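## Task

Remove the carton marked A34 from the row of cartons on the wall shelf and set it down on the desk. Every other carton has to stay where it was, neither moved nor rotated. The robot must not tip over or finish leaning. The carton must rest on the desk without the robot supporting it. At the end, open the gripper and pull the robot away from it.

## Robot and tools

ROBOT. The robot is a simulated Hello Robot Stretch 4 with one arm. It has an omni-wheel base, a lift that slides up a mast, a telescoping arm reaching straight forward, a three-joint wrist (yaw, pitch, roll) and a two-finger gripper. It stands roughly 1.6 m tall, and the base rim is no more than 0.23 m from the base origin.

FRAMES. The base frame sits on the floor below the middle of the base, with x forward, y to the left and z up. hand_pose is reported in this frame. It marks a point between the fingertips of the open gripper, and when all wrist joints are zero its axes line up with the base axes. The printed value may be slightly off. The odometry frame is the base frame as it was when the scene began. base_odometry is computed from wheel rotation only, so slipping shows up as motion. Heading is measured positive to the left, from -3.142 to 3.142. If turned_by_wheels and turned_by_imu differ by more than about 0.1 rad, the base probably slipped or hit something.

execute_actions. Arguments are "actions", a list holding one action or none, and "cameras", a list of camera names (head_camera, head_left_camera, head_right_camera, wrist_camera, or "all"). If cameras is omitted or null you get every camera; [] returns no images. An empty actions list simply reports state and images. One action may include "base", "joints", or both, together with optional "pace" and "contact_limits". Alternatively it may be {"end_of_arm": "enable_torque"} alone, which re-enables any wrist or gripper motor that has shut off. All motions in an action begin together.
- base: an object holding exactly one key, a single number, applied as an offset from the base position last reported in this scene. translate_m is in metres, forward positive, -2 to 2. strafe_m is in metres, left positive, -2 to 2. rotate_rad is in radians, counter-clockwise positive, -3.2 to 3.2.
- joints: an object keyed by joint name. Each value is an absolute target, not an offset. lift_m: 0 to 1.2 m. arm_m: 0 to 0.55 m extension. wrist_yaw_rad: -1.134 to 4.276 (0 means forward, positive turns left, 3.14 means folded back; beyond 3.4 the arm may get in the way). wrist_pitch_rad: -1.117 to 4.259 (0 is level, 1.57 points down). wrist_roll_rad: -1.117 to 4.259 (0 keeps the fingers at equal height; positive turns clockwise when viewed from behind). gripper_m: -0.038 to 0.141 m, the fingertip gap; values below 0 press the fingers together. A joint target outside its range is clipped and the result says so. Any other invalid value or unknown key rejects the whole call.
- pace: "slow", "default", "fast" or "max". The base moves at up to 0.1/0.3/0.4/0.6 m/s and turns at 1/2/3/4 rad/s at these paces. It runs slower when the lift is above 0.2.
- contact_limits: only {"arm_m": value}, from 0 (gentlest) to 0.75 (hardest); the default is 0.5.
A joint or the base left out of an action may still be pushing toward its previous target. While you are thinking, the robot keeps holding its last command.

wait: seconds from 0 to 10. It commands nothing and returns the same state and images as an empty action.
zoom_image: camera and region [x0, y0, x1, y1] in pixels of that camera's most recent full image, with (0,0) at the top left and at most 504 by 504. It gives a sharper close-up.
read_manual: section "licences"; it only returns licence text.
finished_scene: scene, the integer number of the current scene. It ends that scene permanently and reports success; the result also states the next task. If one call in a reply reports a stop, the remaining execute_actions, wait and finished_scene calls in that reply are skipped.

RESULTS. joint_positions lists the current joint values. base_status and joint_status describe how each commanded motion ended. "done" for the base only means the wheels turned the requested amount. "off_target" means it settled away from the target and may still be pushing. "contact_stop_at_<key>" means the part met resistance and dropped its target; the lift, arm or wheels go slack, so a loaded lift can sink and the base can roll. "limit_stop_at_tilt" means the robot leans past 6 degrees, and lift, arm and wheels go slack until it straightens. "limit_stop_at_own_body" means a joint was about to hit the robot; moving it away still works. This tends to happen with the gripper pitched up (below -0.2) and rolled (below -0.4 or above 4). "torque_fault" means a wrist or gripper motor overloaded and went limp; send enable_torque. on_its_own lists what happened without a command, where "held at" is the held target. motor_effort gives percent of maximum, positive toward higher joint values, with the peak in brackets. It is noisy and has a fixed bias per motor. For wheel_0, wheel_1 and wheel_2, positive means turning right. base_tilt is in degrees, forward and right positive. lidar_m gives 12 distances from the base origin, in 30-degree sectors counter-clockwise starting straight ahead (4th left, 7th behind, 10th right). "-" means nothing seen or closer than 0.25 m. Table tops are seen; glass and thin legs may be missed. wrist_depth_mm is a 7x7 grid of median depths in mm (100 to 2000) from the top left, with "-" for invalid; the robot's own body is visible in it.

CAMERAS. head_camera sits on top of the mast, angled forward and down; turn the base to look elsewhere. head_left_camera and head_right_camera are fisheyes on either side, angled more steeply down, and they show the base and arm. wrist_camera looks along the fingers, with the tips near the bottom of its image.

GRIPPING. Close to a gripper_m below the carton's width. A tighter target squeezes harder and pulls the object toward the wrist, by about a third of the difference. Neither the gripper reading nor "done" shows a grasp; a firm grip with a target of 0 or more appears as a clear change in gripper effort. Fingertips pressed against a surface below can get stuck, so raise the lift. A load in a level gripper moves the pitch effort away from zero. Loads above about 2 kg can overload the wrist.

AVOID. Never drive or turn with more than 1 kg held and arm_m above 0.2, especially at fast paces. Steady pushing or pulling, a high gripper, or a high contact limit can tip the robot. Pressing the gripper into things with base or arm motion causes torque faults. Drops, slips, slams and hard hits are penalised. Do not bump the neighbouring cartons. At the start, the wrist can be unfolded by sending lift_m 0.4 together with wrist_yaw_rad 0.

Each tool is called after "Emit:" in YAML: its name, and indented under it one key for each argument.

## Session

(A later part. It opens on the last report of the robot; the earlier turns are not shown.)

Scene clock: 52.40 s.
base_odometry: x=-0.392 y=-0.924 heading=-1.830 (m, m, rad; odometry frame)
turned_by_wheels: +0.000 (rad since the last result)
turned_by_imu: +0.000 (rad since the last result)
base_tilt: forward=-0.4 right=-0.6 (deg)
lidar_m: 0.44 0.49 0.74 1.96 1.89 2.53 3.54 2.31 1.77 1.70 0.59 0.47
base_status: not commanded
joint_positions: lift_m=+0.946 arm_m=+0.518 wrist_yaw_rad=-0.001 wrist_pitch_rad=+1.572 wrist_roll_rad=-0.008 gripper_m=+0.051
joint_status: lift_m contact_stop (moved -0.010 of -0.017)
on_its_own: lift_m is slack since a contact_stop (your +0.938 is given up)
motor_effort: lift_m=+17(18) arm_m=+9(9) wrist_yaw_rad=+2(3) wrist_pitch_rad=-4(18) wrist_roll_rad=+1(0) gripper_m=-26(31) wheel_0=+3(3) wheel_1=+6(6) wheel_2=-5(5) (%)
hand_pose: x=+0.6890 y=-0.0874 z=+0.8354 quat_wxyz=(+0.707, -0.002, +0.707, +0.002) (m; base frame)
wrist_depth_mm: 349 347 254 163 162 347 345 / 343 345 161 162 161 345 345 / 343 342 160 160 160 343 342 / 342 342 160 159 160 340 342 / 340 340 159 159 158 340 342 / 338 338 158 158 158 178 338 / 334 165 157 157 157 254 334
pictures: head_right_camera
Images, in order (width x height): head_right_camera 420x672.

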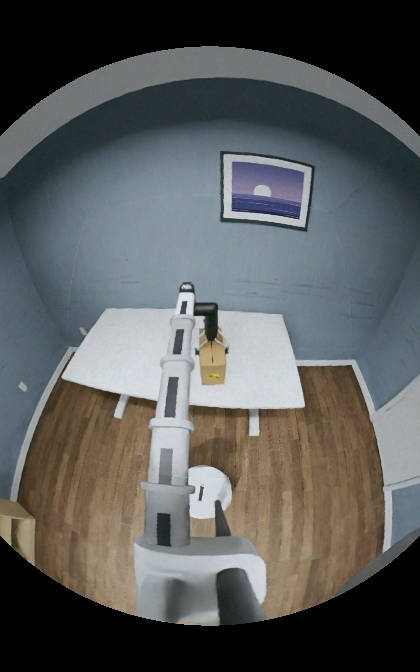

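Emit:
execute_actions:
  actions:
    - {"joints":{"lift_m":0.962,"gripper_m":0.141},"pace":"slow"}
  cameras: []

Emit:
execute_actions:
  actions:
    - {"joints":{"lift_m":1.06},"pace":"fast"}
  cameras: []

Emit:
execute_actions:
  actions:
    - {"joints":{"arm_m":0.1},"base":{"translate_m":-0.2},"pace":"fast"}
  cameras: ["head_right_camera"]

Emit:
finished_scene:
  scene: 1

Scene clock: 57.17 s.
base_odometry: x=-0.392 y=-0.924 heading=-1.830 (m, m, rad; odometry frame)
turned_by_wheels: +0.000 (rad since the last result)
turned_by_imu: -0.002 (rad since the last result)
base_tilt: forward=-0.5 right=-0.6 (deg)
lidar_m: 0.44 0.52 0.76 1.95 1.88 2.50 3.55 2.31 1.75 1.71 0.59 0.47
base_status: not commanded
joint_positions: lift_m=+0.962 arm_m=+0.518 wrist_yaw_rad=-0.001 wrist_pitch_rad=+1.571 wrist_roll_rad=-0.008 gripper_m=+0.141
joint_status: all done
motor_effort: lift_m=+15(25) arm_m=+8(9) wrist_yaw_rad=+2(1) wrist_pitch_rad=-1(8) wrist_roll_rad=+0(1) gripper_m=+1(27) wheel_0=+3(3) wheel_1=+6(6) wheel_2=-5(5) (%)
hand_pose: x=+0.6893 y=-0.0874 z=+0.8520 quat_wxyz=(+0.707, -0.002, +0.707, +0.002) (m; base frame)
wrist_depth_mm: 366 364 368 368 364 366 366 / 364 366 179 179 179 364 364 / 359 362 178 178 178 362 359 / 359 359 177 177 178 357 357 / 357 357 176 176 176 357 355 / 353 213 175 175 175 206 353 / 355 351 173 158 173 351 349
pictures: none
No camera images: the call's "cameras" was empty. Leave "cameras" out to get every camera's image.

Scene clock: 58.33 s.
base_odometry: x=-0.392 y=-0.924 heading=-1.830 (m, m, rad; odometry frame)
turned_by_wheels: +0.000 (rad since the last result)
turned_by_imu: +0.000 (rad since the last result)
base_tilt: forward=-0.4 right=-0.6 (deg)
lidar_m: 0.46 0.50 0.75 1.95 1.88 2.52 3.51 2.33 1.76 1.68 0.57 0.47
base_status: not commanded
joint_positions: lift_m=+1.060 arm_m=+0.518 wrist_yaw_rad=+0.000 wrist_pitch_rad=+1.570 wrist_roll_rad=-0.008 gripper_m=+0.141
joint_status: all done
motor_effort: lift_m=+21(23) arm_m=+8(9) wrist_yaw_rad=+1(1) wrist_pitch_rad=+1(5) wrist_roll_rad=+1(0) gripper_m=+0(0) wheel_0=+3(3) wheel_1=+6(6) wheel_2=-5(5) (%)
hand_pose: x=+0.6896 y=-0.0874 z=+0.9495 quat_wxyz=(+0.707, -0.003, +0.707, +0.003) (m; base frame)
wrist_depth_mm: 462 462 462 462 466 462 466 / 459 459 459 459 459 459 459 / 459 459 455 274 459 459 459 / 459 455 452 271 452 455 455 / 452 452 449 270 449 452 449 / 445 220 271 270 270 212 449 / 442 445 445 155 442 445 442
pictures: none
No camera images: the call's "cameras" was empty. Leave "cameras" out to get every camera's image.

Scene clock: 60.30 s.
base_odometry: x=-0.341 y=-0.731 heading=-1.831 (m, m, rad; odometry frame)
turned_by_wheels: +0.000 (rad since the last result)
turned_by_imu: -0.001 (rad since the last result)
base_tilt: forward=-0.4 right=-0.5 (deg)
lidar_m: 0.65 0.83 1.11 1.98 1.80 2.52 3.31 2.28 1.77 1.67 1.84 0.67
base_status: done
joint_positions: lift_m=+1.060 arm_m=+0.102 wrist_yaw_rad=+0.000 wrist_pitch_rad=+1.570 wrist_roll_rad=-0.008 gripper_m=+0.141
joint_status: all done
motor_effort: lift_m=+21(21) arm_m=-9(10) wrist_yaw_rad=+0(0) wrist_pitch_rad=+1(0) wrist_roll_rad=+1(0) gripper_m=+1(0) wheel_0=-3(9) wheel_1=-5(11) wheel_2=+3(14) (%)
hand_pose: x=+0.2725 y=-0.0874 z=+0.9495 quat_wxyz=(+0.707, -0.003, +0.707, +0.003) (m; base frame)
wrist_depth_mm: 1229 1205 1229 1229 1205 1229 1205 / 1229 1182 1205 1205 1205 1205 1205 / 1205 1205 1182 1229 1182 1182 1182 / 1205 1182 1205 1205 1205 1205 1205 / 1182 1182 1205 1182 1205 1182 1160 / 1182 219 976 960 1182 212 1182 / 1182 1182 946 154 1182 1160 1182
pictures: head_right_camera
Images, in order (width x height): head_right_camera 420x672.

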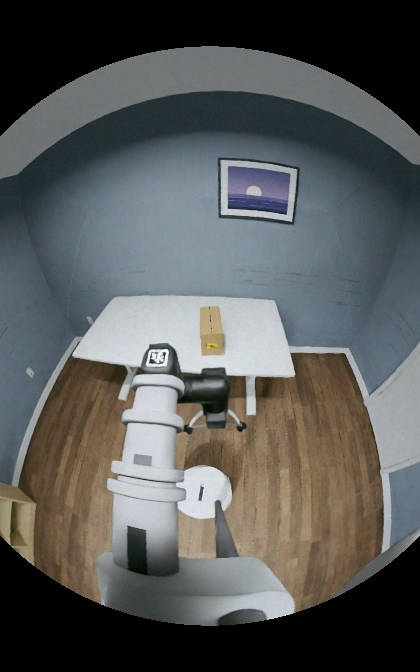

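The scene is finished: the task was done.


## Next scene

Remove the carton marked T63 from the row of cartons on the wall shelf and set it down on the desk. Every other carton has to stay where it was, neither moved nor rotated. The robot must not tip over or finish leaning. The carton must rest on the desk without the robot supporting it. At the end, open the gripper and pull the robot away from it.

Emit:
execute_actions:
  actions: []

Scene clock: 0.00 s.
base_odometry: x=+0.000 y=+0.000 heading=+0.000 (m, m, rad; odometry frame)
turned_by_wheels: +0.000 (rad since the last result)
turned_by_imu: +0.000 (rad since the last result)
base_tilt: forward=-0.5 right=-0.5 (deg)
lidar_m: 1.91 2.56 2.39 2.39 1.73 1.38 1.39 1.49 2.09 1.28 1.43 1.93
base_status: not commanded
joint_positions: lift_m=+0.241 arm_m=+0.001 wrist_yaw_rad=+3.094 wrist_pitch_rad=+0.002 wrist_roll_rad=-0.008 gripper_m=+0.057
joint_status: not commanded
motor_effort: lift_m=+18 arm_m=+0 wrist_yaw_rad=+0 wrist_pitch_rad=-5 wrist_roll_rad=+0 gripper_m=-2 wheel_0=+0 wheel_1=+0 wheel_2=+1 (%)
hand_pose: x=-0.1120 y=+0.1011 z=+0.4183 quat_wxyz=(+0.024, -0.001, -0.004, +1.000) (m; base frame)
wrist_depth_mm: - 141 1618 1537 1464 1430 1430 / - 131 1576 1537 1464 1397 1397 / - 123 176 1537 1499 1397 1430 / 107 138 216 1576 1537 1397 1397 / 137 1576 1499 1499 1464 1397 1397 / 1661 1576 211 1499 208 1430 1336 / 1160 1160 1098 1182 1078 1042 1160
pictures: head_camera, head_left_camera, head_right_camera, wrist_camera
Images, in order (width x height): head_camera 420x560, head_left_camera 420x672, head_right_camera 420x672, wrist_camera 616x392.

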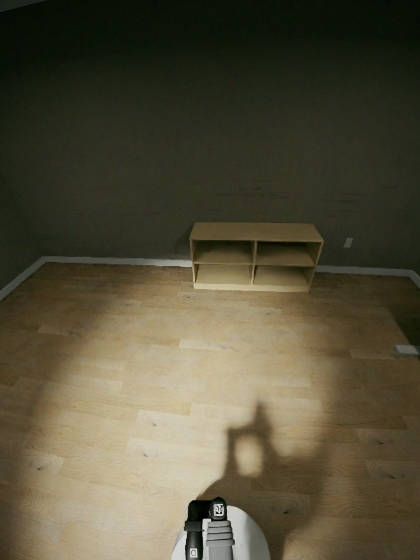

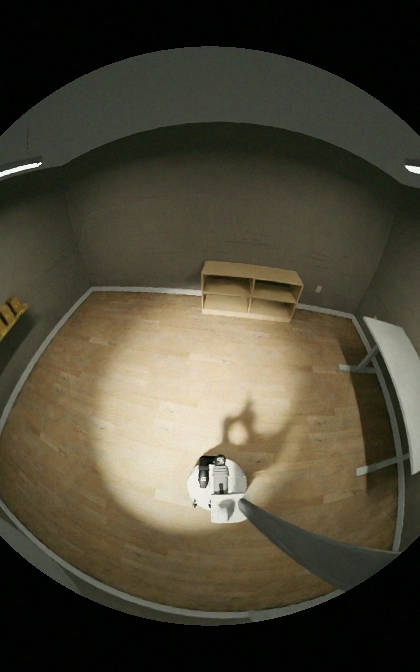

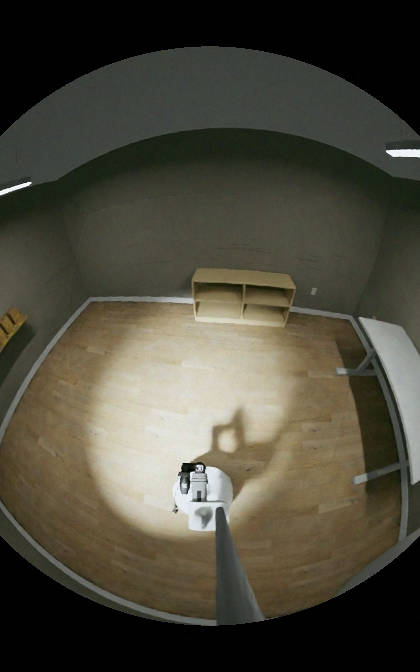

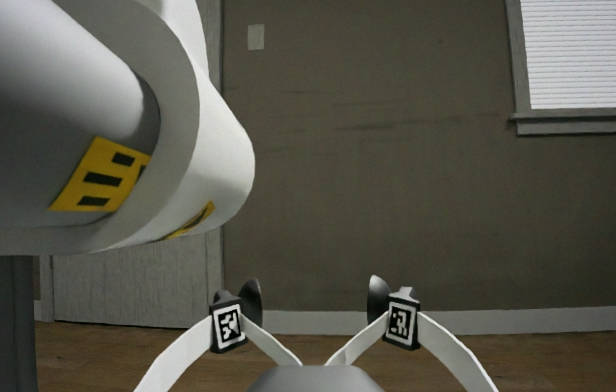

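Emit:
execute_actions:
  actions:
    - {"base":{"rotate_rad":1.42},"joints":{"lift_m":0.65,"wrist_yaw_rad":0,"gripper_m":0.124},"pace":"fast"}
  cameras: ["wrist_camera"]

Emit:
execute_actions:
  actions:
    - {"base":{"translate_m":1.1},"pace":"fast"}
  cameras: ["wrist_camera","head_camera"]

Scene clock: 4.00 s.
base_odometry: x=+0.000 y=+0.000 heading=+1.419 (m, m, rad; odometry frame)
turned_by_wheels: +1.419 (rad since the last result)
turned_by_imu: +1.415 (rad since the last result)
base_tilt: forward=-0.4 right=-0.6 (deg)
lidar_m: 2.38 1.93 1.45 1.38 1.43 2.00 1.27 1.36 1.88 1.92 2.44 2.48
base_status: done
joint_positions: lift_m=+0.650 arm_m=+0.001 wrist_yaw_rad=+0.001 wrist_pitch_rad=+0.002 wrist_roll_rad=-0.008 gripper_m=+0.124
joint_status: all done
motor_effort: lift_m=+21(23) arm_m=+0(0) wrist_yaw_rad=-3(10) wrist_pitch_rad=-5(6) wrist_roll_rad=+0(0) gripper_m=+1(3) wheel_0=-3(9) wheel_1=-5(14) wheel_2=-4(15) (%)
hand_pose: x=+0.4605 y=-0.0873 z=+0.8275 quat_wxyz=(+1.000, -0.004, +0.001, +0.000) (m; base frame)
wrist_depth_mm: - - - - - - - / - - - - - - - / - - - - - - - / - - - - - - - / - - - - - - - / - - - - - - - / 1983 - - 150 - - -
pictures: wrist_camera
Images, in order (width x height): wrist_camera 616x392.

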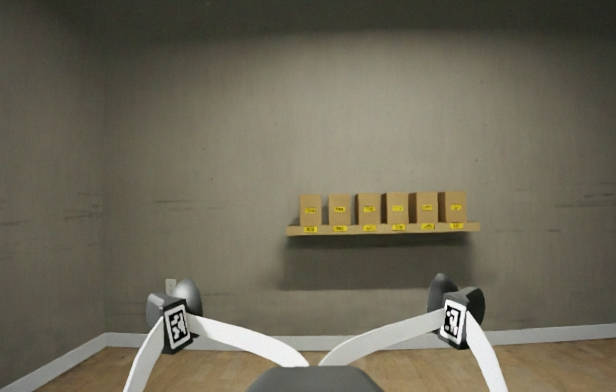

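Scene clock: 8.07 s.
base_odometry: x=+0.166 y=+1.087 heading=+1.420 (m, m, rad; odometry frame)
turned_by_wheels: +0.001 (rad since the last result)
turned_by_imu: +0.001 (rad since the last result)
base_tilt: forward=-0.4 right=-0.6 (deg)
lidar_m: 1.28 1.61 1.38 1.33 1.39 1.98 3.20 2.54 2.04 2.35 2.20 1.33
base_status: done
joint_positions: lift_m=+0.650 arm_m=+0.001 wrist_yaw_rad=+0.000 wrist_pitch_rad=+0.002 wrist_roll_rad=-0.008 gripper_m=+0.124
joint_status: not commanded
motor_effort: lift_m=+21(21) arm_m=+0(0) wrist_yaw_rad=-1(2) wrist_pitch_rad=-6(6) wrist_roll_rad=+0(1) gripper_m=+1(1) wheel_0=+5(10) wheel_1=+7(12) wheel_2=-4(17) (%)
hand_pose: x=+0.4605 y=-0.0874 z=+0.8275 quat_wxyz=(+1.000, -0.004, +0.001, +0.000) (m; base frame)
wrist_depth_mm: 1430 1397 1366 1336 1336 1336 1308 / 1397 1366 1366 1308 1366 1336 1308 / 1397 1366 1336 1366 1308 1336 1281 / 1366 1336 1336 1138 1078 1060 1060 / 1397 1366 1366 1078 1060 1042 1281 / 1366 1336 1336 1281 1308 1255 1281 / 1366 1336 1336 150 1336 1308 1281
pictures: head_camera, wrist_camera
Images, in order (width x height): head_camera 420x560, wrist_camera 616x392.

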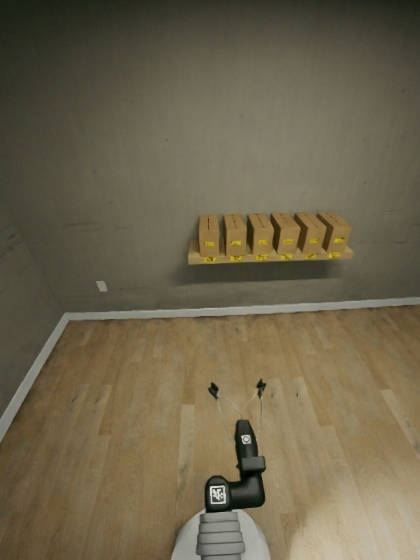

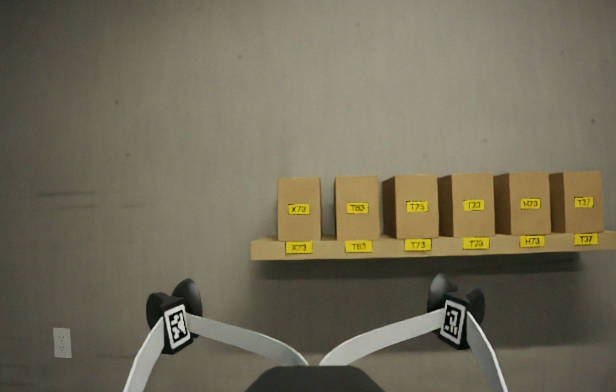

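Emit:
zoom_image:
  camera: "wrist_camera"
  region: [250,160,616,270]

Emit:
execute_actions:
  actions:
    - {"base":{"rotate_rad":-0.035}}
  cameras: ["wrist_camera"]

Emit:
execute_actions:
  actions:
    - {"base":{"translate_m":0.85},"joints":{"lift_m":1.14,"wrist_pitch_rad":1.57},"pace":"fast"}
  cameras: []

Emit:
execute_actions:
  actions:
    - {"base":{"strafe_m":-0.06},"joints":{"arm_m":0.39}}
  cameras: ["wrist_camera","head_right_camera"]

Region (250, 160, 616, 270) of wrist_camera's 616x392 image, scaled by 1.377; it fills the top 151 rows of this view, and the rest is white.

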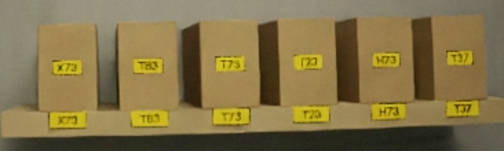

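Scene clock: 9.50 s.
base_odometry: x=+0.166 y=+1.087 heading=+1.386 (m, m, rad; odometry frame)
turned_by_wheels: -0.034 (rad since the last result)
turned_by_imu: -0.034 (rad since the last result)
base_tilt: forward=-0.4 right=-0.5 (deg)
lidar_m: 1.29 1.58 1.41 1.34 1.39 1.93 3.22 2.49 2.06 2.33 2.28 1.36
base_status: done
joint_positions: lift_m=+0.650 arm_m=+0.001 wrist_yaw_rad=+0.000 wrist_pitch_rad=+0.002 wrist_roll_rad=-0.008 gripper_m=+0.124
joint_status: not commanded
motor_effort: lift_m=+21(21) arm_m=+0(0) wrist_yaw_rad=+0(0) wrist_pitch_rad=-6(6) wrist_roll_rad=+0(0) gripper_m=+0(2) wheel_0=+4(7) wheel_1=+4(11) wheel_2=+5(6) (%)
hand_pose: x=+0.4604 y=-0.0874 z=+0.8275 quat_wxyz=(+1.000, -0.004, +0.001, +0.000) (m; base frame)
wrist_depth_mm: 1336 1366 1366 1366 1336 1336 1336 / 1366 1366 1366 1366 1366 1336 1336 / 1336 1366 1336 1366 1336 1308 1308 / 1336 1336 1308 1098 1098 1060 1060 / 1336 1308 1336 1078 1078 1078 1308 / 1336 1308 1281 1308 1336 1281 1281 / 1308 1308 1308 150 1308 1308 1281
pictures: wrist_camera
Images, in order (width x height): wrist_camera 616x392.

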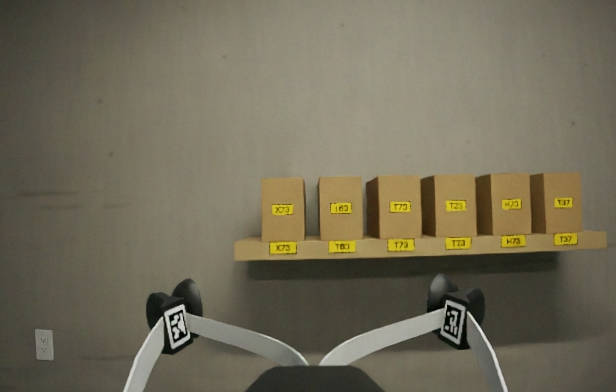

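Scene clock: 12.93 s.
base_odometry: x=+0.322 y=+1.923 heading=+1.386 (m, m, rad; odometry frame)
turned_by_wheels: +0.001 (rad since the last result)
turned_by_imu: +0.001 (rad since the last result)
base_tilt: forward=-0.4 right=-0.6 (deg)
lidar_m: 0.44 0.46 0.99 1.39 1.41 1.96 4.17 2.80 2.43 2.33 0.66 0.47
base_status: done
joint_positions: lift_m=+1.140 arm_m=+0.001 wrist_yaw_rad=+0.000 wrist_pitch_rad=+1.570 wrist_roll_rad=-0.008 gripper_m=+0.124
joint_status: all done
motor_effort: lift_m=+21(23) arm_m=+0(0) wrist_yaw_rad=+0(0) wrist_pitch_rad=+2(3) wrist_roll_rad=+0(0) gripper_m=+0(0) wheel_0=+4(10) wheel_1=+6(11) wheel_2=-3(17) (%)
hand_pose: x=+0.1722 y=-0.0874 z=+1.0295 quat_wxyz=(+0.707, -0.003, +0.707, +0.003) (m; base frame)
wrist_depth_mm: 991 904 488 778 788 778 1060 / 1308 1281 1281 1255 1281 1255 1255 / 1281 1255 1255 1255 1229 1255 1229 / 1255 1255 1255 1255 1255 1255 1255 / 1255 1255 1229 1025 1229 1229 1229 / 1229 1229 1025 1008 1205 1229 1229 / 1255 1229 1229 150 1229 1229 1205
pictures: none
No camera images: the call's "cameras" was empty. Leave "cameras" out to get every camera's image.

Scene clock: 15.20 s.
base_odometry: x=+0.381 y=+1.912 heading=+1.386 (m, m, rad; odometry frame)
turned_by_wheels: +0.000 (rad since the last result)
turned_by_imu: -0.001 (rad since the last result)
base_tilt: forward=-0.5 right=-0.5 (deg)
lidar_m: 0.43 0.47 0.98 1.46 1.49 2.04 4.16 2.81 2.38 2.27 0.67 0.46
base_status: done
joint_positions: lift_m=+1.140 arm_m=+0.388 wrist_yaw_rad=+0.000 wrist_pitch_rad=+1.570 wrist_roll_rad=-0.008 gripper_m=+0.124
joint_status: all done
motor_effort: lift_m=+21(21) arm_m=+9(9) wrist_yaw_rad=+0(1) wrist_pitch_rad=+2(1) wrist_roll_rad=+0(0) gripper_m=+0(2) wheel_0=+4(12) wheel_1=-3(13) wheel_2=+0(2) (%)
hand_pose: x=+0.5597 y=-0.0874 z=+1.0295 quat_wxyz=(+0.707, -0.003, +0.707, +0.003) (m; base frame)
wrist_depth_mm: 221 224 231 236 236 235 238 / 279 278 278 277 301 274 272 / 278 277 277 274 306 272 271 / 277 276 274 273 310 272 270 / 273 273 273 272 314 270 268 / 274 272 271 270 268 266 265 / 272 271 307 151 315 265 264
pictures: head_right_camera, wrist_camera
Images, in order (width x height): head_right_camera 420x672, wrist_camera 616x392.

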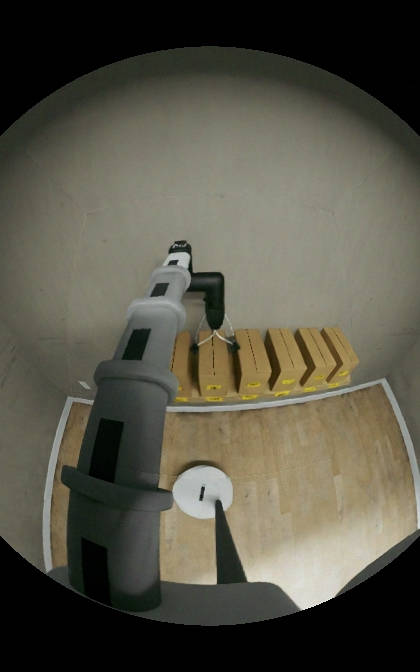

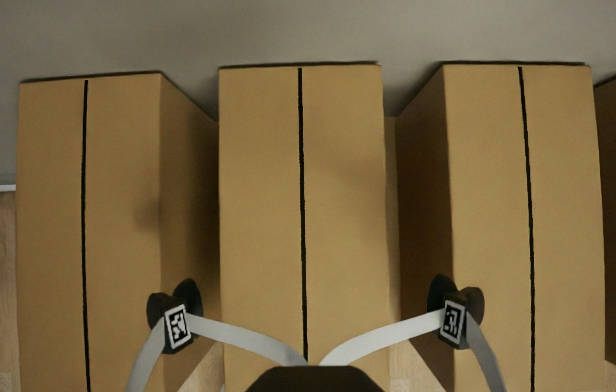

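Emit:
execute_actions:
  actions:
    - {"joints":{"arm_m":0.413,"lift_m":1.095,"gripper_m":0.12}}
  cameras: ["wrist_camera"]

Scene clock: 16.53 s.
base_odometry: x=+0.381 y=+1.912 heading=+1.386 (m, m, rad; odometry frame)
turned_by_wheels: +0.000 (rad since the last result)
turned_by_imu: +0.000 (rad since the last result)
base_tilt: forward=-0.5 right=-0.6 (deg)
lidar_m: 0.42 0.46 0.99 1.45 1.47 2.06 4.18 2.78 2.38 2.25 0.67 0.47
base_status: not commanded
joint_positions: lift_m=+1.095 arm_m=+0.411 wrist_yaw_rad=+0.000 wrist_pitch_rad=+1.570 wrist_roll_rad=-0.008 gripper_m=+0.120
joint_status: all done
motor_effort: lift_m=+15(19) arm_m=+8(7) wrist_yaw_rad=-1(1) wrist_pitch_rad=+1(1) wrist_roll_rad=+0(0) gripper_m=+0(1) wheel_0=+4(4) wheel_1=-3(3) wheel_2=+0(0) (%)
hand_pose: x=+0.5826 y=-0.0874 z=+0.9850 quat_wxyz=(+0.707, -0.003, +0.707, +0.003) (m; base frame)
wrist_depth_mm: 175 178 183 186 187 186 190 / 235 234 232 230 244 229 229 / 233 234 231 230 229 229 227 / 231 234 230 229 229 226 226 / 231 232 229 227 226 225 224 / 229 228 226 226 225 223 222 / 227 226 225 153 224 221 221
pictures: wrist_camera
Images, in order (width x height): wrist_camera 616x392.

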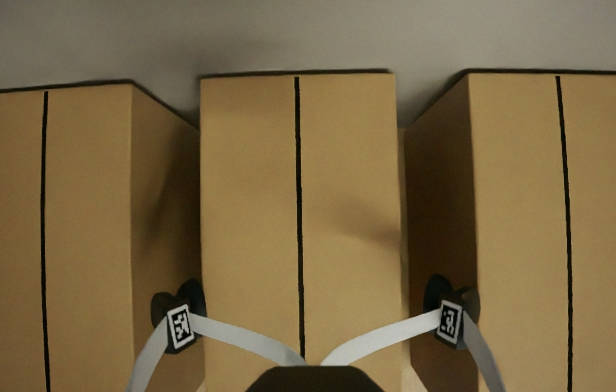

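Emit:
execute_actions:
  actions:
    - {"base":{"strafe_m":0.007},"pace":"slow"}
  cameras: ["wrist_camera"]

Emit:
execute_actions:
  actions:
    - {"joints":{"lift_m":1.062},"pace":"slow"}
  cameras: ["wrist_camera"]

Scene clock: 17.80 s.
base_odometry: x=+0.374 y=+1.913 heading=+1.386 (m, m, rad; odometry frame)
turned_by_wheels: +0.000 (rad since the last result)
turned_by_imu: +0.000 (rad since the last result)
base_tilt: forward=-0.4 right=-0.6 (deg)
lidar_m: 0.44 0.47 0.98 1.43 1.48 2.04 4.18 2.78 2.39 2.27 0.67 0.47
base_status: done
joint_positions: lift_m=+1.095 arm_m=+0.411 wrist_yaw_rad=+0.000 wrist_pitch_rad=+1.570 wrist_roll_rad=-0.008 gripper_m=+0.120
joint_status: not commanded
motor_effort: lift_m=+15(15) arm_m=+8(8) wrist_yaw_rad=-1(1) wrist_pitch_rad=+1(2) wrist_roll_rad=+0(0) gripper_m=+0(0) wheel_0=-5(5) wheel_1=+6(11) wheel_2=+0(1) (%)
hand_pose: x=+0.5826 y=-0.0874 z=+0.9850 quat_wxyz=(+0.707, -0.003, +0.707, +0.003) (m; base frame)
wrist_depth_mm: 175 177 183 186 187 186 - / 234 233 231 230 230 229 229 / 233 232 231 229 229 228 228 / 232 231 230 228 229 229 225 / 229 230 229 228 226 230 224 / 228 228 226 226 224 222 223 / 227 226 225 153 224 222 220
pictures: wrist_camera
Images, in order (width x height): wrist_camera 616x392.

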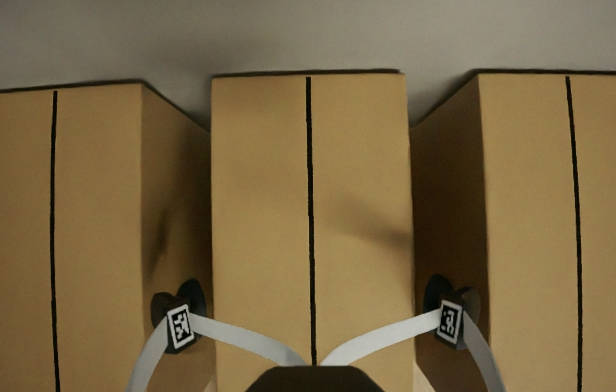

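Scene clock: 18.90 s.
base_odometry: x=+0.374 y=+1.913 heading=+1.386 (m, m, rad; odometry frame)
turned_by_wheels: +0.000 (rad since the last result)
turned_by_imu: +0.000 (rad since the last result)
base_tilt: forward=-0.4 right=-0.6 (deg)
lidar_m: 0.44 0.45 0.98 1.45 1.46 2.03 4.15 2.78 2.39 2.28 0.69 0.47
base_status: not commanded
joint_positions: lift_m=+1.062 arm_m=+0.411 wrist_yaw_rad=+0.000 wrist_pitch_rad=+1.570 wrist_roll_rad=-0.008 gripper_m=+0.120
joint_status: all done
motor_effort: lift_m=+15(15) arm_m=+8(8) wrist_yaw_rad=-1(0) wrist_pitch_rad=+1(2) wrist_roll_rad=+0(0) gripper_m=+0(1) wheel_0=-5(5) wheel_1=+6(6) wheel_2=+0(0) (%)
hand_pose: x=+0.5826 y=-0.0874 z=+0.9520 quat_wxyz=(+0.707, -0.003, +0.707, +0.003) (m; base frame)
wrist_depth_mm: 175 177 183 186 187 186 - / 201 213 198 198 196 223 195 / 199 220 198 198 196 226 195 / 198 220 196 196 195 229 193 / 196 216 195 194 193 231 191 / 196 200 194 193 192 199 190 / 195 194 193 172 190 194 -
pictures: wrist_camera
Images, in order (width x height): wrist_camera 616x392.

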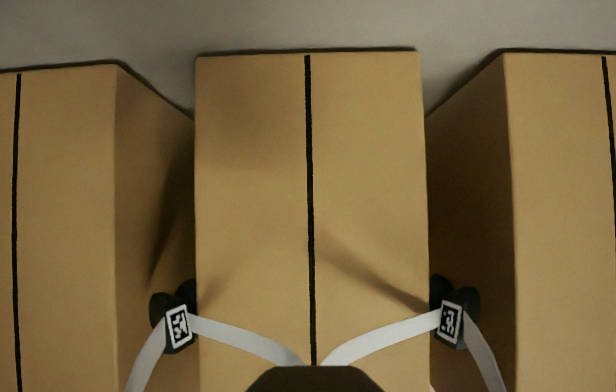

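Emit:
execute_actions:
  actions:
    - {"joints":{"lift_m":1.05,"gripper_m":0.05},"pace":"default"}
  cameras: ["wrist_camera"]

Emit:
execute_actions:
  actions:
    - {"joints":{"lift_m":1.2}}
  cameras: ["wrist_camera","head_right_camera"]

Scene clock: 20.90 s.
base_odometry: x=+0.374 y=+1.913 heading=+1.386 (m, m, rad; odometry frame)
turned_by_wheels: +0.000 (rad since the last result)
turned_by_imu: -0.001 (rad since the last result)
base_tilt: forward=-0.4 right=-0.6 (deg)
lidar_m: 0.44 0.47 0.99 1.46 1.48 2.05 4.16 2.79 2.40 2.28 0.66 0.47
base_status: not commanded
joint_positions: lift_m=+1.050 arm_m=+0.412 wrist_yaw_rad=+0.000 wrist_pitch_rad=+1.570 wrist_roll_rad=-0.008 gripper_m=+0.051
joint_status: all done
motor_effort: lift_m=+16(16) arm_m=+8(8) wrist_yaw_rad=+0(1) wrist_pitch_rad=+1(5) wrist_roll_rad=+0(1) gripper_m=-28(30) wheel_0=-4(5) wheel_1=+6(6) wheel_2=+0(0) (%)
hand_pose: x=+0.5826 y=-0.0874 z=+0.9400 quat_wxyz=(+0.707, -0.003, +0.707, +0.003) (m; base frame)
wrist_depth_mm: 175 177 172 171 171 182 - / 188 214 171 170 169 223 183 / 187 220 169 169 168 227 182 / 185 220 168 167 167 213 180 / 184 217 167 167 166 213 179 / 183 187 166 165 165 178 179 / 182 172 164 164 163 173 -
pictures: wrist_camera
Images, in order (width x height): wrist_camera 616x392.

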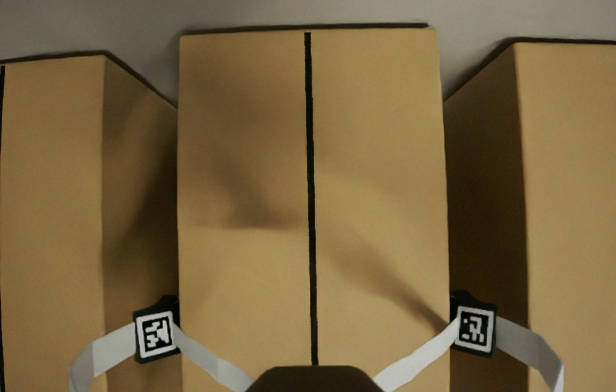

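Scene clock: 22.60 s.
base_odometry: x=+0.374 y=+1.913 heading=+1.386 (m, m, rad; odometry frame)
turned_by_wheels: +0.000 (rad since the last result)
turned_by_imu: -0.001 (rad since the last result)
base_tilt: forward=-0.4 right=-0.5 (deg)
lidar_m: 0.44 0.46 0.96 1.44 1.46 2.03 4.17 2.77 2.38 2.28 0.65 0.47
base_status: not commanded
joint_positions: lift_m=+1.200 arm_m=+0.412 wrist_yaw_rad=+0.000 wrist_pitch_rad=+1.570 wrist_roll_rad=-0.008 gripper_m=+0.051
joint_status: all done
motor_effort: lift_m=+22(24) arm_m=+8(8) wrist_yaw_rad=+0(1) wrist_pitch_rad=+2(1) wrist_roll_rad=-1(0) gripper_m=-30(29) wheel_0=-4(4) wheel_1=+6(7) wheel_2=+0(0) (%)
hand_pose: x=+0.5826 y=-0.0874 z=+1.0894 quat_wxyz=(+0.707, -0.003, +0.707, +0.003) (m; base frame)
wrist_depth_mm: 175 178 172 171 170 186 190 / 238 249 172 170 169 265 263 / 364 338 169 169 168 330 330 / 732 336 168 168 167 329 329 / 1308 332 167 167 166 327 325 / 1308 330 166 165 164 178 325 / 1281 172 164 164 163 172 322
pictures: head_right_camera, wrist_camera
Images, in order (width x height): head_right_camera 420x672, wrist_camera 616x392.

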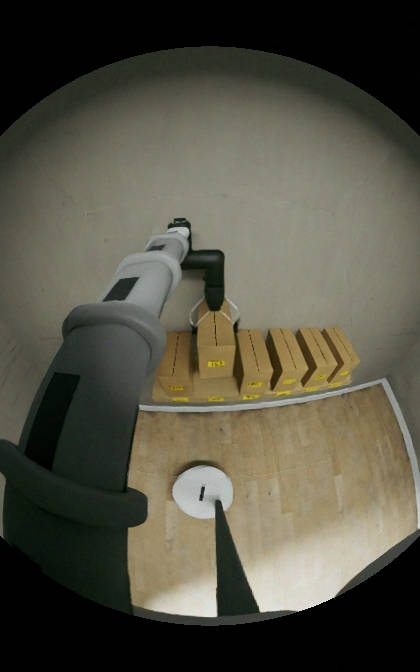

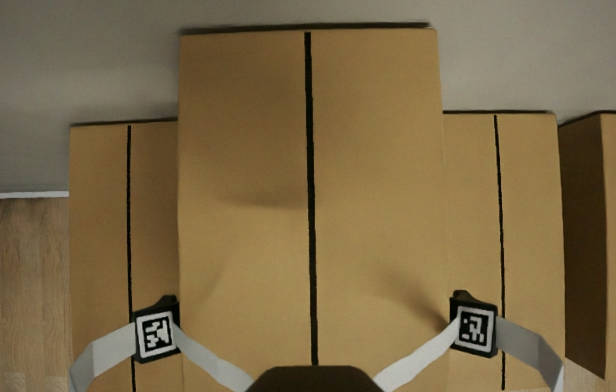

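Emit:
execute_actions:
  actions:
    - {"base":{"translate_m":-0.5},"joints":{"arm_m":0.12}}
  cameras: []

Emit:
execute_actions:
  actions:
    - {"base":{"rotate_rad":-2.92},"joints":{"lift_m":1.0}}
  cameras: []

Emit:
execute_actions:
  actions:
    - {"base":{"translate_m":2.0},"joints":{"lift_m":1.05},"pace":"fast"}

Scene clock: 26.27 s.
base_odometry: x=+0.282 y=+1.422 heading=+1.386 (m, m, rad; odometry frame)
turned_by_wheels: +0.000 (rad since the last result)
turned_by_imu: -0.002 (rad since the last result)
base_tilt: forward=-0.5 right=-0.6 (deg)
lidar_m: 0.25 1.24 1.51 1.40 1.46 2.02 3.63 2.79 2.13 2.29 1.77 0.41
base_status: done
joint_positions: lift_m=+1.200 arm_m=+0.121 wrist_yaw_rad=+0.000 wrist_pitch_rad=+1.570 wrist_roll_rad=-0.008 gripper_m=+0.051
joint_status: all done
motor_effort: lift_m=+21(22) arm_m=-8(8) wrist_yaw_rad=-1(1) wrist_pitch_rad=+1(3) wrist_roll_rad=+1(1) gripper_m=-30(29) wheel_0=-4(9) wheel_1=-7(11) wheel_2=+5(15) (%)
hand_pose: x=+0.2925 y=-0.0874 z=+1.0894 quat_wxyz=(+0.707, -0.003, +0.707, +0.003) (m; base frame)
wrist_depth_mm: 1366 1366 750 759 741 1336 1308 / 1336 1366 171 170 169 1308 1308 / 1308 1336 170 169 168 1308 1308 / 1336 1336 168 167 167 1308 1308 / 1308 1308 167 166 166 1308 1281 / 1308 1281 166 166 164 178 1255 / 1308 171 165 164 163 172 1255
pictures: none
No camera images: the call's "cameras" was empty. Leave "cameras" out to get every camera's image.

Scene clock: 30.47 s.
base_odometry: x=+0.282 y=+1.422 heading=-1.533 (m, m, rad; odometry frame)
turned_by_wheels: -2.918 (rad since the last result)
turned_by_imu: -2.913 (rad since the last result)
base_tilt: forward=-0.4 right=-0.6 (deg)
lidar_m: 0.28 2.29 2.09 2.26 1.16 0.94 0.94 1.35 1.46 1.42 1.60 0.26
base_status: done
joint_positions: lift_m=+1.000 arm_m=+0.121 wrist_yaw_rad=+0.000 wrist_pitch_rad=+1.570 wrist_roll_rad=-0.008 gripper_m=+0.051
joint_status: all done
motor_effort: lift_m=+16(20) arm_m=-8(8) wrist_yaw_rad=+0(0) wrist_pitch_rad=+1(1) wrist_roll_rad=+0(0) gripper_m=-28(30) wheel_0=+5(9) wheel_1=+7(10) wheel_2=+7(12) (%)
hand_pose: x=+0.2926 y=-0.0874 z=+0.8899 quat_wxyz=(+0.707, -0.003, +0.707, +0.003) (m; base frame)
wrist_depth_mm: 1138 1160 654 640 647 1118 1118 / 1138 1138 170 171 169 1098 1098 / 1138 1138 170 169 168 1118 1098 / 1118 1098 168 167 167 1098 1078 / 1118 1098 167 167 166 1078 1078 / 1118 1098 166 165 164 178 1078 / 1098 171 165 164 163 172 1060
pictures: none
No camera images: the call's "cameras" was empty. Leave "cameras" out to get every camera's image.

Scene clock: 37.50 s.
base_odometry: x=+0.360 y=-0.577 heading=-1.532 (m, m, rad; odometry frame)
turned_by_wheels: +0.000 (rad since the last result)
turned_by_imu: +0.002 (rad since the last result)
base_tilt: forward=-0.4 right=-0.5 (deg)
lidar_m: 0.29 0.85 1.51 1.50 1.66 3.16 3.17 2.21 1.83 1.78 0.94 0.27
base_status: done
joint_positions: lift_m=+1.050 arm_m=+0.121 wrist_yaw_rad=+0.000 wrist_pitch_rad=+1.570 wrist_roll_rad=-0.008 gripper_m=+0.051
joint_status: all done
motor_effort: lift_m=+21(24) arm_m=-8(8) wrist_yaw_rad=+0(1) wrist_pitch_rad=+1(0) wrist_roll_rad=+0(0) gripper_m=-28(29) wheel_0=+5(9) wheel_1=+7(11) wheel_2=-6(17) (%)
hand_pose: x=+0.2925 y=-0.0874 z=+0.9395 quat_wxyz=(+0.707, -0.003, +0.707, +0.003) (m; base frame)
wrist_depth_mm: 1182 1160 683 676 676 1160 1138 / 1182 1182 171 170 169 1160 1160 / 1182 1182 170 169 168 1160 1160 / 1182 1138 168 167 167 1138 1160 / 1182 1160 167 167 166 1138 1160 / 1160 1160 166 165 164 178 1118 / 1138 171 165 164 163 173 1118
pictures: head_camera, head_left_camera, head_right_camera, wrist_camera
Images, in order (width x height): head_camera 420x560, head_left_camera 420x672, head_right_camera 420x672, wrist_camera 616x392.

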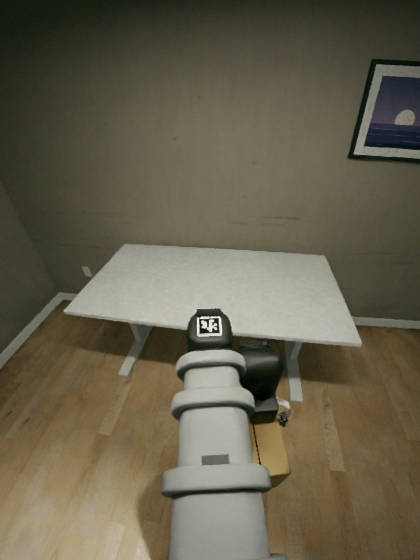

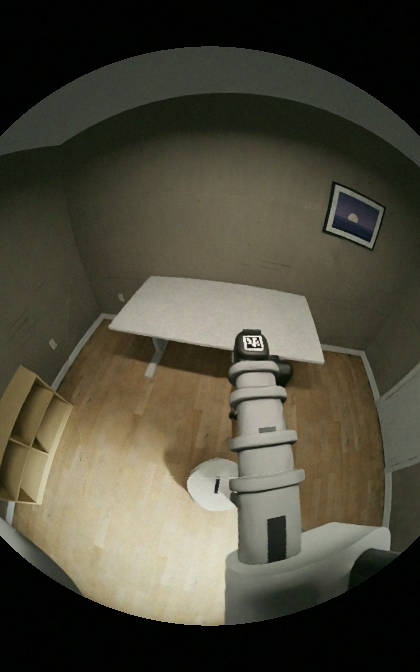

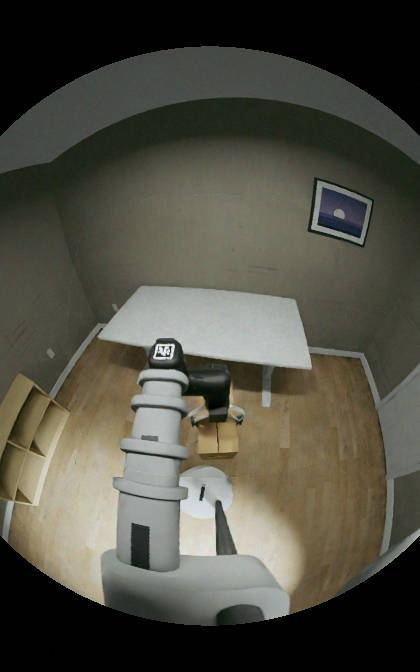

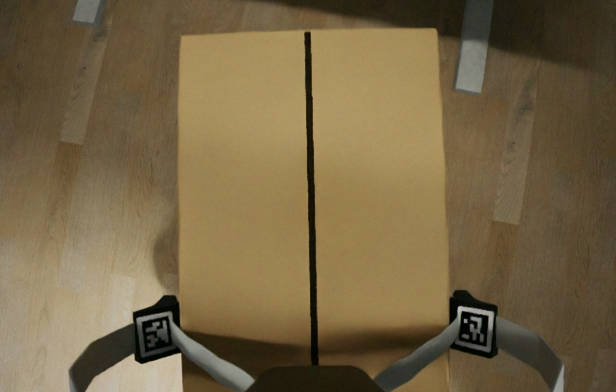

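Edge about 0.75 m; desk height is unverified, so I'll raise while approaching.

Emit:
execute_actions:
  actions:
    - {"base":{"translate_m":0.3},"joints":{"lift_m":1.1,"arm_m":0.52}}
  cameras: ["head_right_camera"]

Scene clock: 40.20 s.
base_odometry: x=+0.371 y=-0.876 heading=-1.532 (m, m, rad; odometry frame)
turned_by_wheels: +0.000 (rad since the last result)
turned_by_imu: +0.000 (rad since the last result)
base_tilt: forward=-0.4 right=-0.5 (deg)
lidar_m: 0.46 0.53 0.88 1.46 1.65 3.33 3.45 2.29 1.86 1.84 0.57 0.47
base_status: done
joint_positions: lift_m=+1.100 arm_m=+0.519 wrist_yaw_rad=+0.000 wrist_pitch_rad=+1.570 wrist_roll_rad=-0.008 gripper_m=+0.051
joint_status: all done
motor_effort: lift_m=+22(24) arm_m=+8(10) wrist_yaw_rad=-2(2) wrist_pitch_rad=+2(0) wrist_roll_rad=+0(0) gripper_m=-28(31) wheel_0=+4(10) wheel_1=+6(11) wheel_2=-5(14) (%)
hand_pose: x=+0.6897 y=-0.0874 z=+0.9895 quat_wxyz=(+0.707, -0.003, +0.707, +0.003) (m; base frame)
wrist_depth_mm: 508 504 336 336 334 496 492 / 500 496 171 169 169 488 488 / 500 496 169 169 168 488 484 / 500 496 168 167 167 488 484 / 492 492 167 166 166 480 484 / 488 484 166 165 165 177 477 / 484 172 165 164 163 173 477
pictures: head_right_camera
Images, in order (width x height): head_right_camera 420x672.

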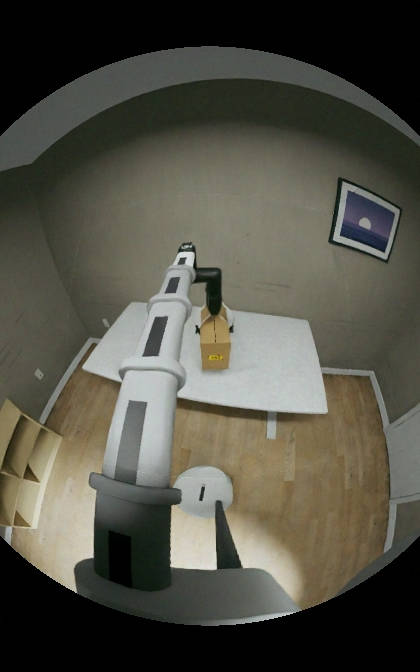

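Emit:
execute_actions:
  actions:
    - {"joints":{"lift_m":0.966}}
  cameras: []

Emit:
execute_actions:
  actions:
    - {"joints":{"gripper_m":0.135}}
  cameras: []

Emit:
execute_actions:
  actions:
    - {"joints":{"lift_m":1.06},"pace":"fast"}
  cameras: []

Emit:
execute_actions:
  actions:
    - {"joints":{"arm_m":0.1},"base":{"translate_m":-0.2},"pace":"fast"}
  cameras: ["head_right_camera"]

Scene clock: 42.30 s.
base_odometry: x=+0.371 y=-0.876 heading=-1.532 (m, m, rad; odometry frame)
turned_by_wheels: +0.000 (rad since the last result)
turned_by_imu: -0.001 (rad since the last result)
base_tilt: forward=-0.4 right=-0.6 (deg)
lidar_m: 0.46 0.55 0.89 1.46 1.62 3.33 3.45 2.30 1.86 1.83 0.57 0.49
base_status: not commanded
joint_positions: lift_m=+0.966 arm_m=+0.519 wrist_yaw_rad=+0.000 wrist_pitch_rad=+1.570 wrist_roll_rad=-0.008 gripper_m=+0.051
joint_status: all done
motor_effort: lift_m=+16(19) arm_m=+8(8) wrist_yaw_rad=-1(1) wrist_pitch_rad=+1(2) wrist_roll_rad=+0(0) gripper_m=-28(28) wheel_0=+4(3) wheel_1=+6(6) wheel_2=-5(5) (%)
hand_pose: x=+0.6897 y=-0.0874 z=+0.8559 quat_wxyz=(+0.707, -0.003, +0.707, +0.003) (m; base frame)
wrist_depth_mm: 366 366 268 266 266 362 359 / 366 364 171 170 169 355 357 / 364 362 170 169 168 357 353 / 362 359 168 168 167 355 353 / 357 355 167 167 165 351 351 / 355 353 166 165 165 178 349 / 353 172 165 164 164 172 -
pictures: none
No camera images: the call's "cameras" was empty. Leave "cameras" out to get every camera's image.

Scene clock: 44.13 s.
base_odometry: x=+0.371 y=-0.876 heading=-1.532 (m, m, rad; odometry frame)
turned_by_wheels: +0.000 (rad since the last result)
turned_by_imu: -0.001 (rad since the last result)
base_tilt: forward=-0.5 right=-0.6 (deg)
lidar_m: 0.47 0.53 0.89 1.46 1.63 3.33 3.47 2.27 1.86 1.84 0.57 0.49
base_status: not commanded
joint_positions: lift_m=+0.966 arm_m=+0.519 wrist_yaw_rad=-0.001 wrist_pitch_rad=+1.571 wrist_roll_rad=-0.008 gripper_m=+0.135
joint_status: all done
motor_effort: lift_m=+13(16) arm_m=+8(8) wrist_yaw_rad=+1(1) wrist_pitch_rad=-1(11) wrist_roll_rad=+0(0) gripper_m=+0(27) wheel_0=+4(4) wheel_1=+6(6) wheel_2=-5(5) (%)
hand_pose: x=+0.6894 y=-0.0874 z=+0.8561 quat_wxyz=(+0.707, -0.002, +0.707, +0.002) (m; base frame)
wrist_depth_mm: 370 370 368 368 366 366 364 / 373 368 184 183 182 364 359 / 368 368 183 181 182 362 357 / 366 364 182 181 180 357 359 / 362 362 181 179 179 357 355 / 357 359 179 178 178 204 353 / 359 357 178 177 177 353 349
pictures: none
No camera images: the call's "cameras" was empty. Leave "cameras" out to get every camera's image.

Scene clock: 45.30 s.
base_odometry: x=+0.371 y=-0.876 heading=-1.532 (m, m, rad; odometry frame)
turned_by_wheels: +0.000 (rad since the last result)
turned_by_imu: +0.000 (rad since the last result)
base_tilt: forward=-0.4 right=-0.6 (deg)
lidar_m: 0.46 0.54 0.89 1.45 1.60 3.32 3.46 2.30 1.86 1.82 0.57 0.47
base_status: not commanded
joint_positions: lift_m=+1.060 arm_m=+0.519 wrist_yaw_rad=+0.000 wrist_pitch_rad=+1.570 wrist_roll_rad=-0.008 gripper_m=+0.135
joint_status: all done
motor_effort: lift_m=+21(22) arm_m=+8(8) wrist_yaw_rad=+0(1) wrist_pitch_rad=+2(4) wrist_roll_rad=+0(0) gripper_m=-2(2) wheel_0=+4(4) wheel_1=+6(6) wheel_2=-5(5) (%)
hand_pose: x=+0.6897 y=-0.0874 z=+0.9495 quat_wxyz=(+0.707, -0.003, +0.707, +0.003) (m; base frame)
wrist_depth_mm: 466 462 455 459 459 455 449 / 462 455 459 455 452 452 452 / 462 459 452 272 449 449 452 / 455 455 452 271 271 449 439 / 452 452 449 270 267 445 439 / 449 452 268 267 266 212 442 / 445 445 442 153 265 439 433
pictures: none
No camera images: the call's "cameras" was empty. Leave "cameras" out to get every camera's image.

Scene clock: 47.27 s.
base_odometry: x=+0.364 y=-0.677 heading=-1.532 (m, m, rad; odometry frame)
turned_by_wheels: +0.000 (rad since the last result)
turned_by_imu: -0.001 (rad since the last result)
base_tilt: forward=-0.5 right=-0.6 (deg)
lidar_m: 0.66 0.77 1.51 1.48 1.64 3.28 3.27 2.27 1.82 1.79 0.82 0.66
base_status: done
joint_positions: lift_m=+1.060 arm_m=+0.101 wrist_yaw_rad=+0.000 wrist_pitch_rad=+1.570 wrist_roll_rad=-0.008 gripper_m=+0.135
joint_status: all done
motor_effort: lift_m=+21(21) arm_m=-8(9) wrist_yaw_rad=+0(1) wrist_pitch_rad=+2(0) wrist_roll_rad=+0(1) gripper_m=+0(1) wheel_0=-3(9) wheel_1=-5(12) wheel_2=+5(15) (%)
hand_pose: x=+0.2725 y=-0.0874 z=+0.9495 quat_wxyz=(+0.707, -0.003, +0.707, +0.003) (m; base frame)
wrist_depth_mm: 1182 1205 1182 1160 1182 1160 1182 / 1205 1205 1182 1182 1182 1138 1160 / 1205 1182 1182 1182 1160 1160 1160 / 1182 1160 1182 1160 1138 1138 1138 / 1182 1160 1160 1160 1182 1182 1138 / 1182 1160 946 946 1160 212 1138 / 1160 1160 946 153 1138 1138 1138
pictures: head_right_camera
Images, in order (width x height): head_right_camera 420x672.

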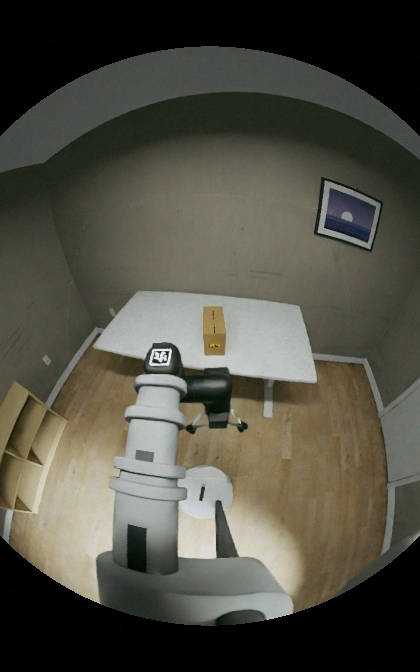

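Emit:
finished_scene:
  scene: 2

The scene is finished: the task was done.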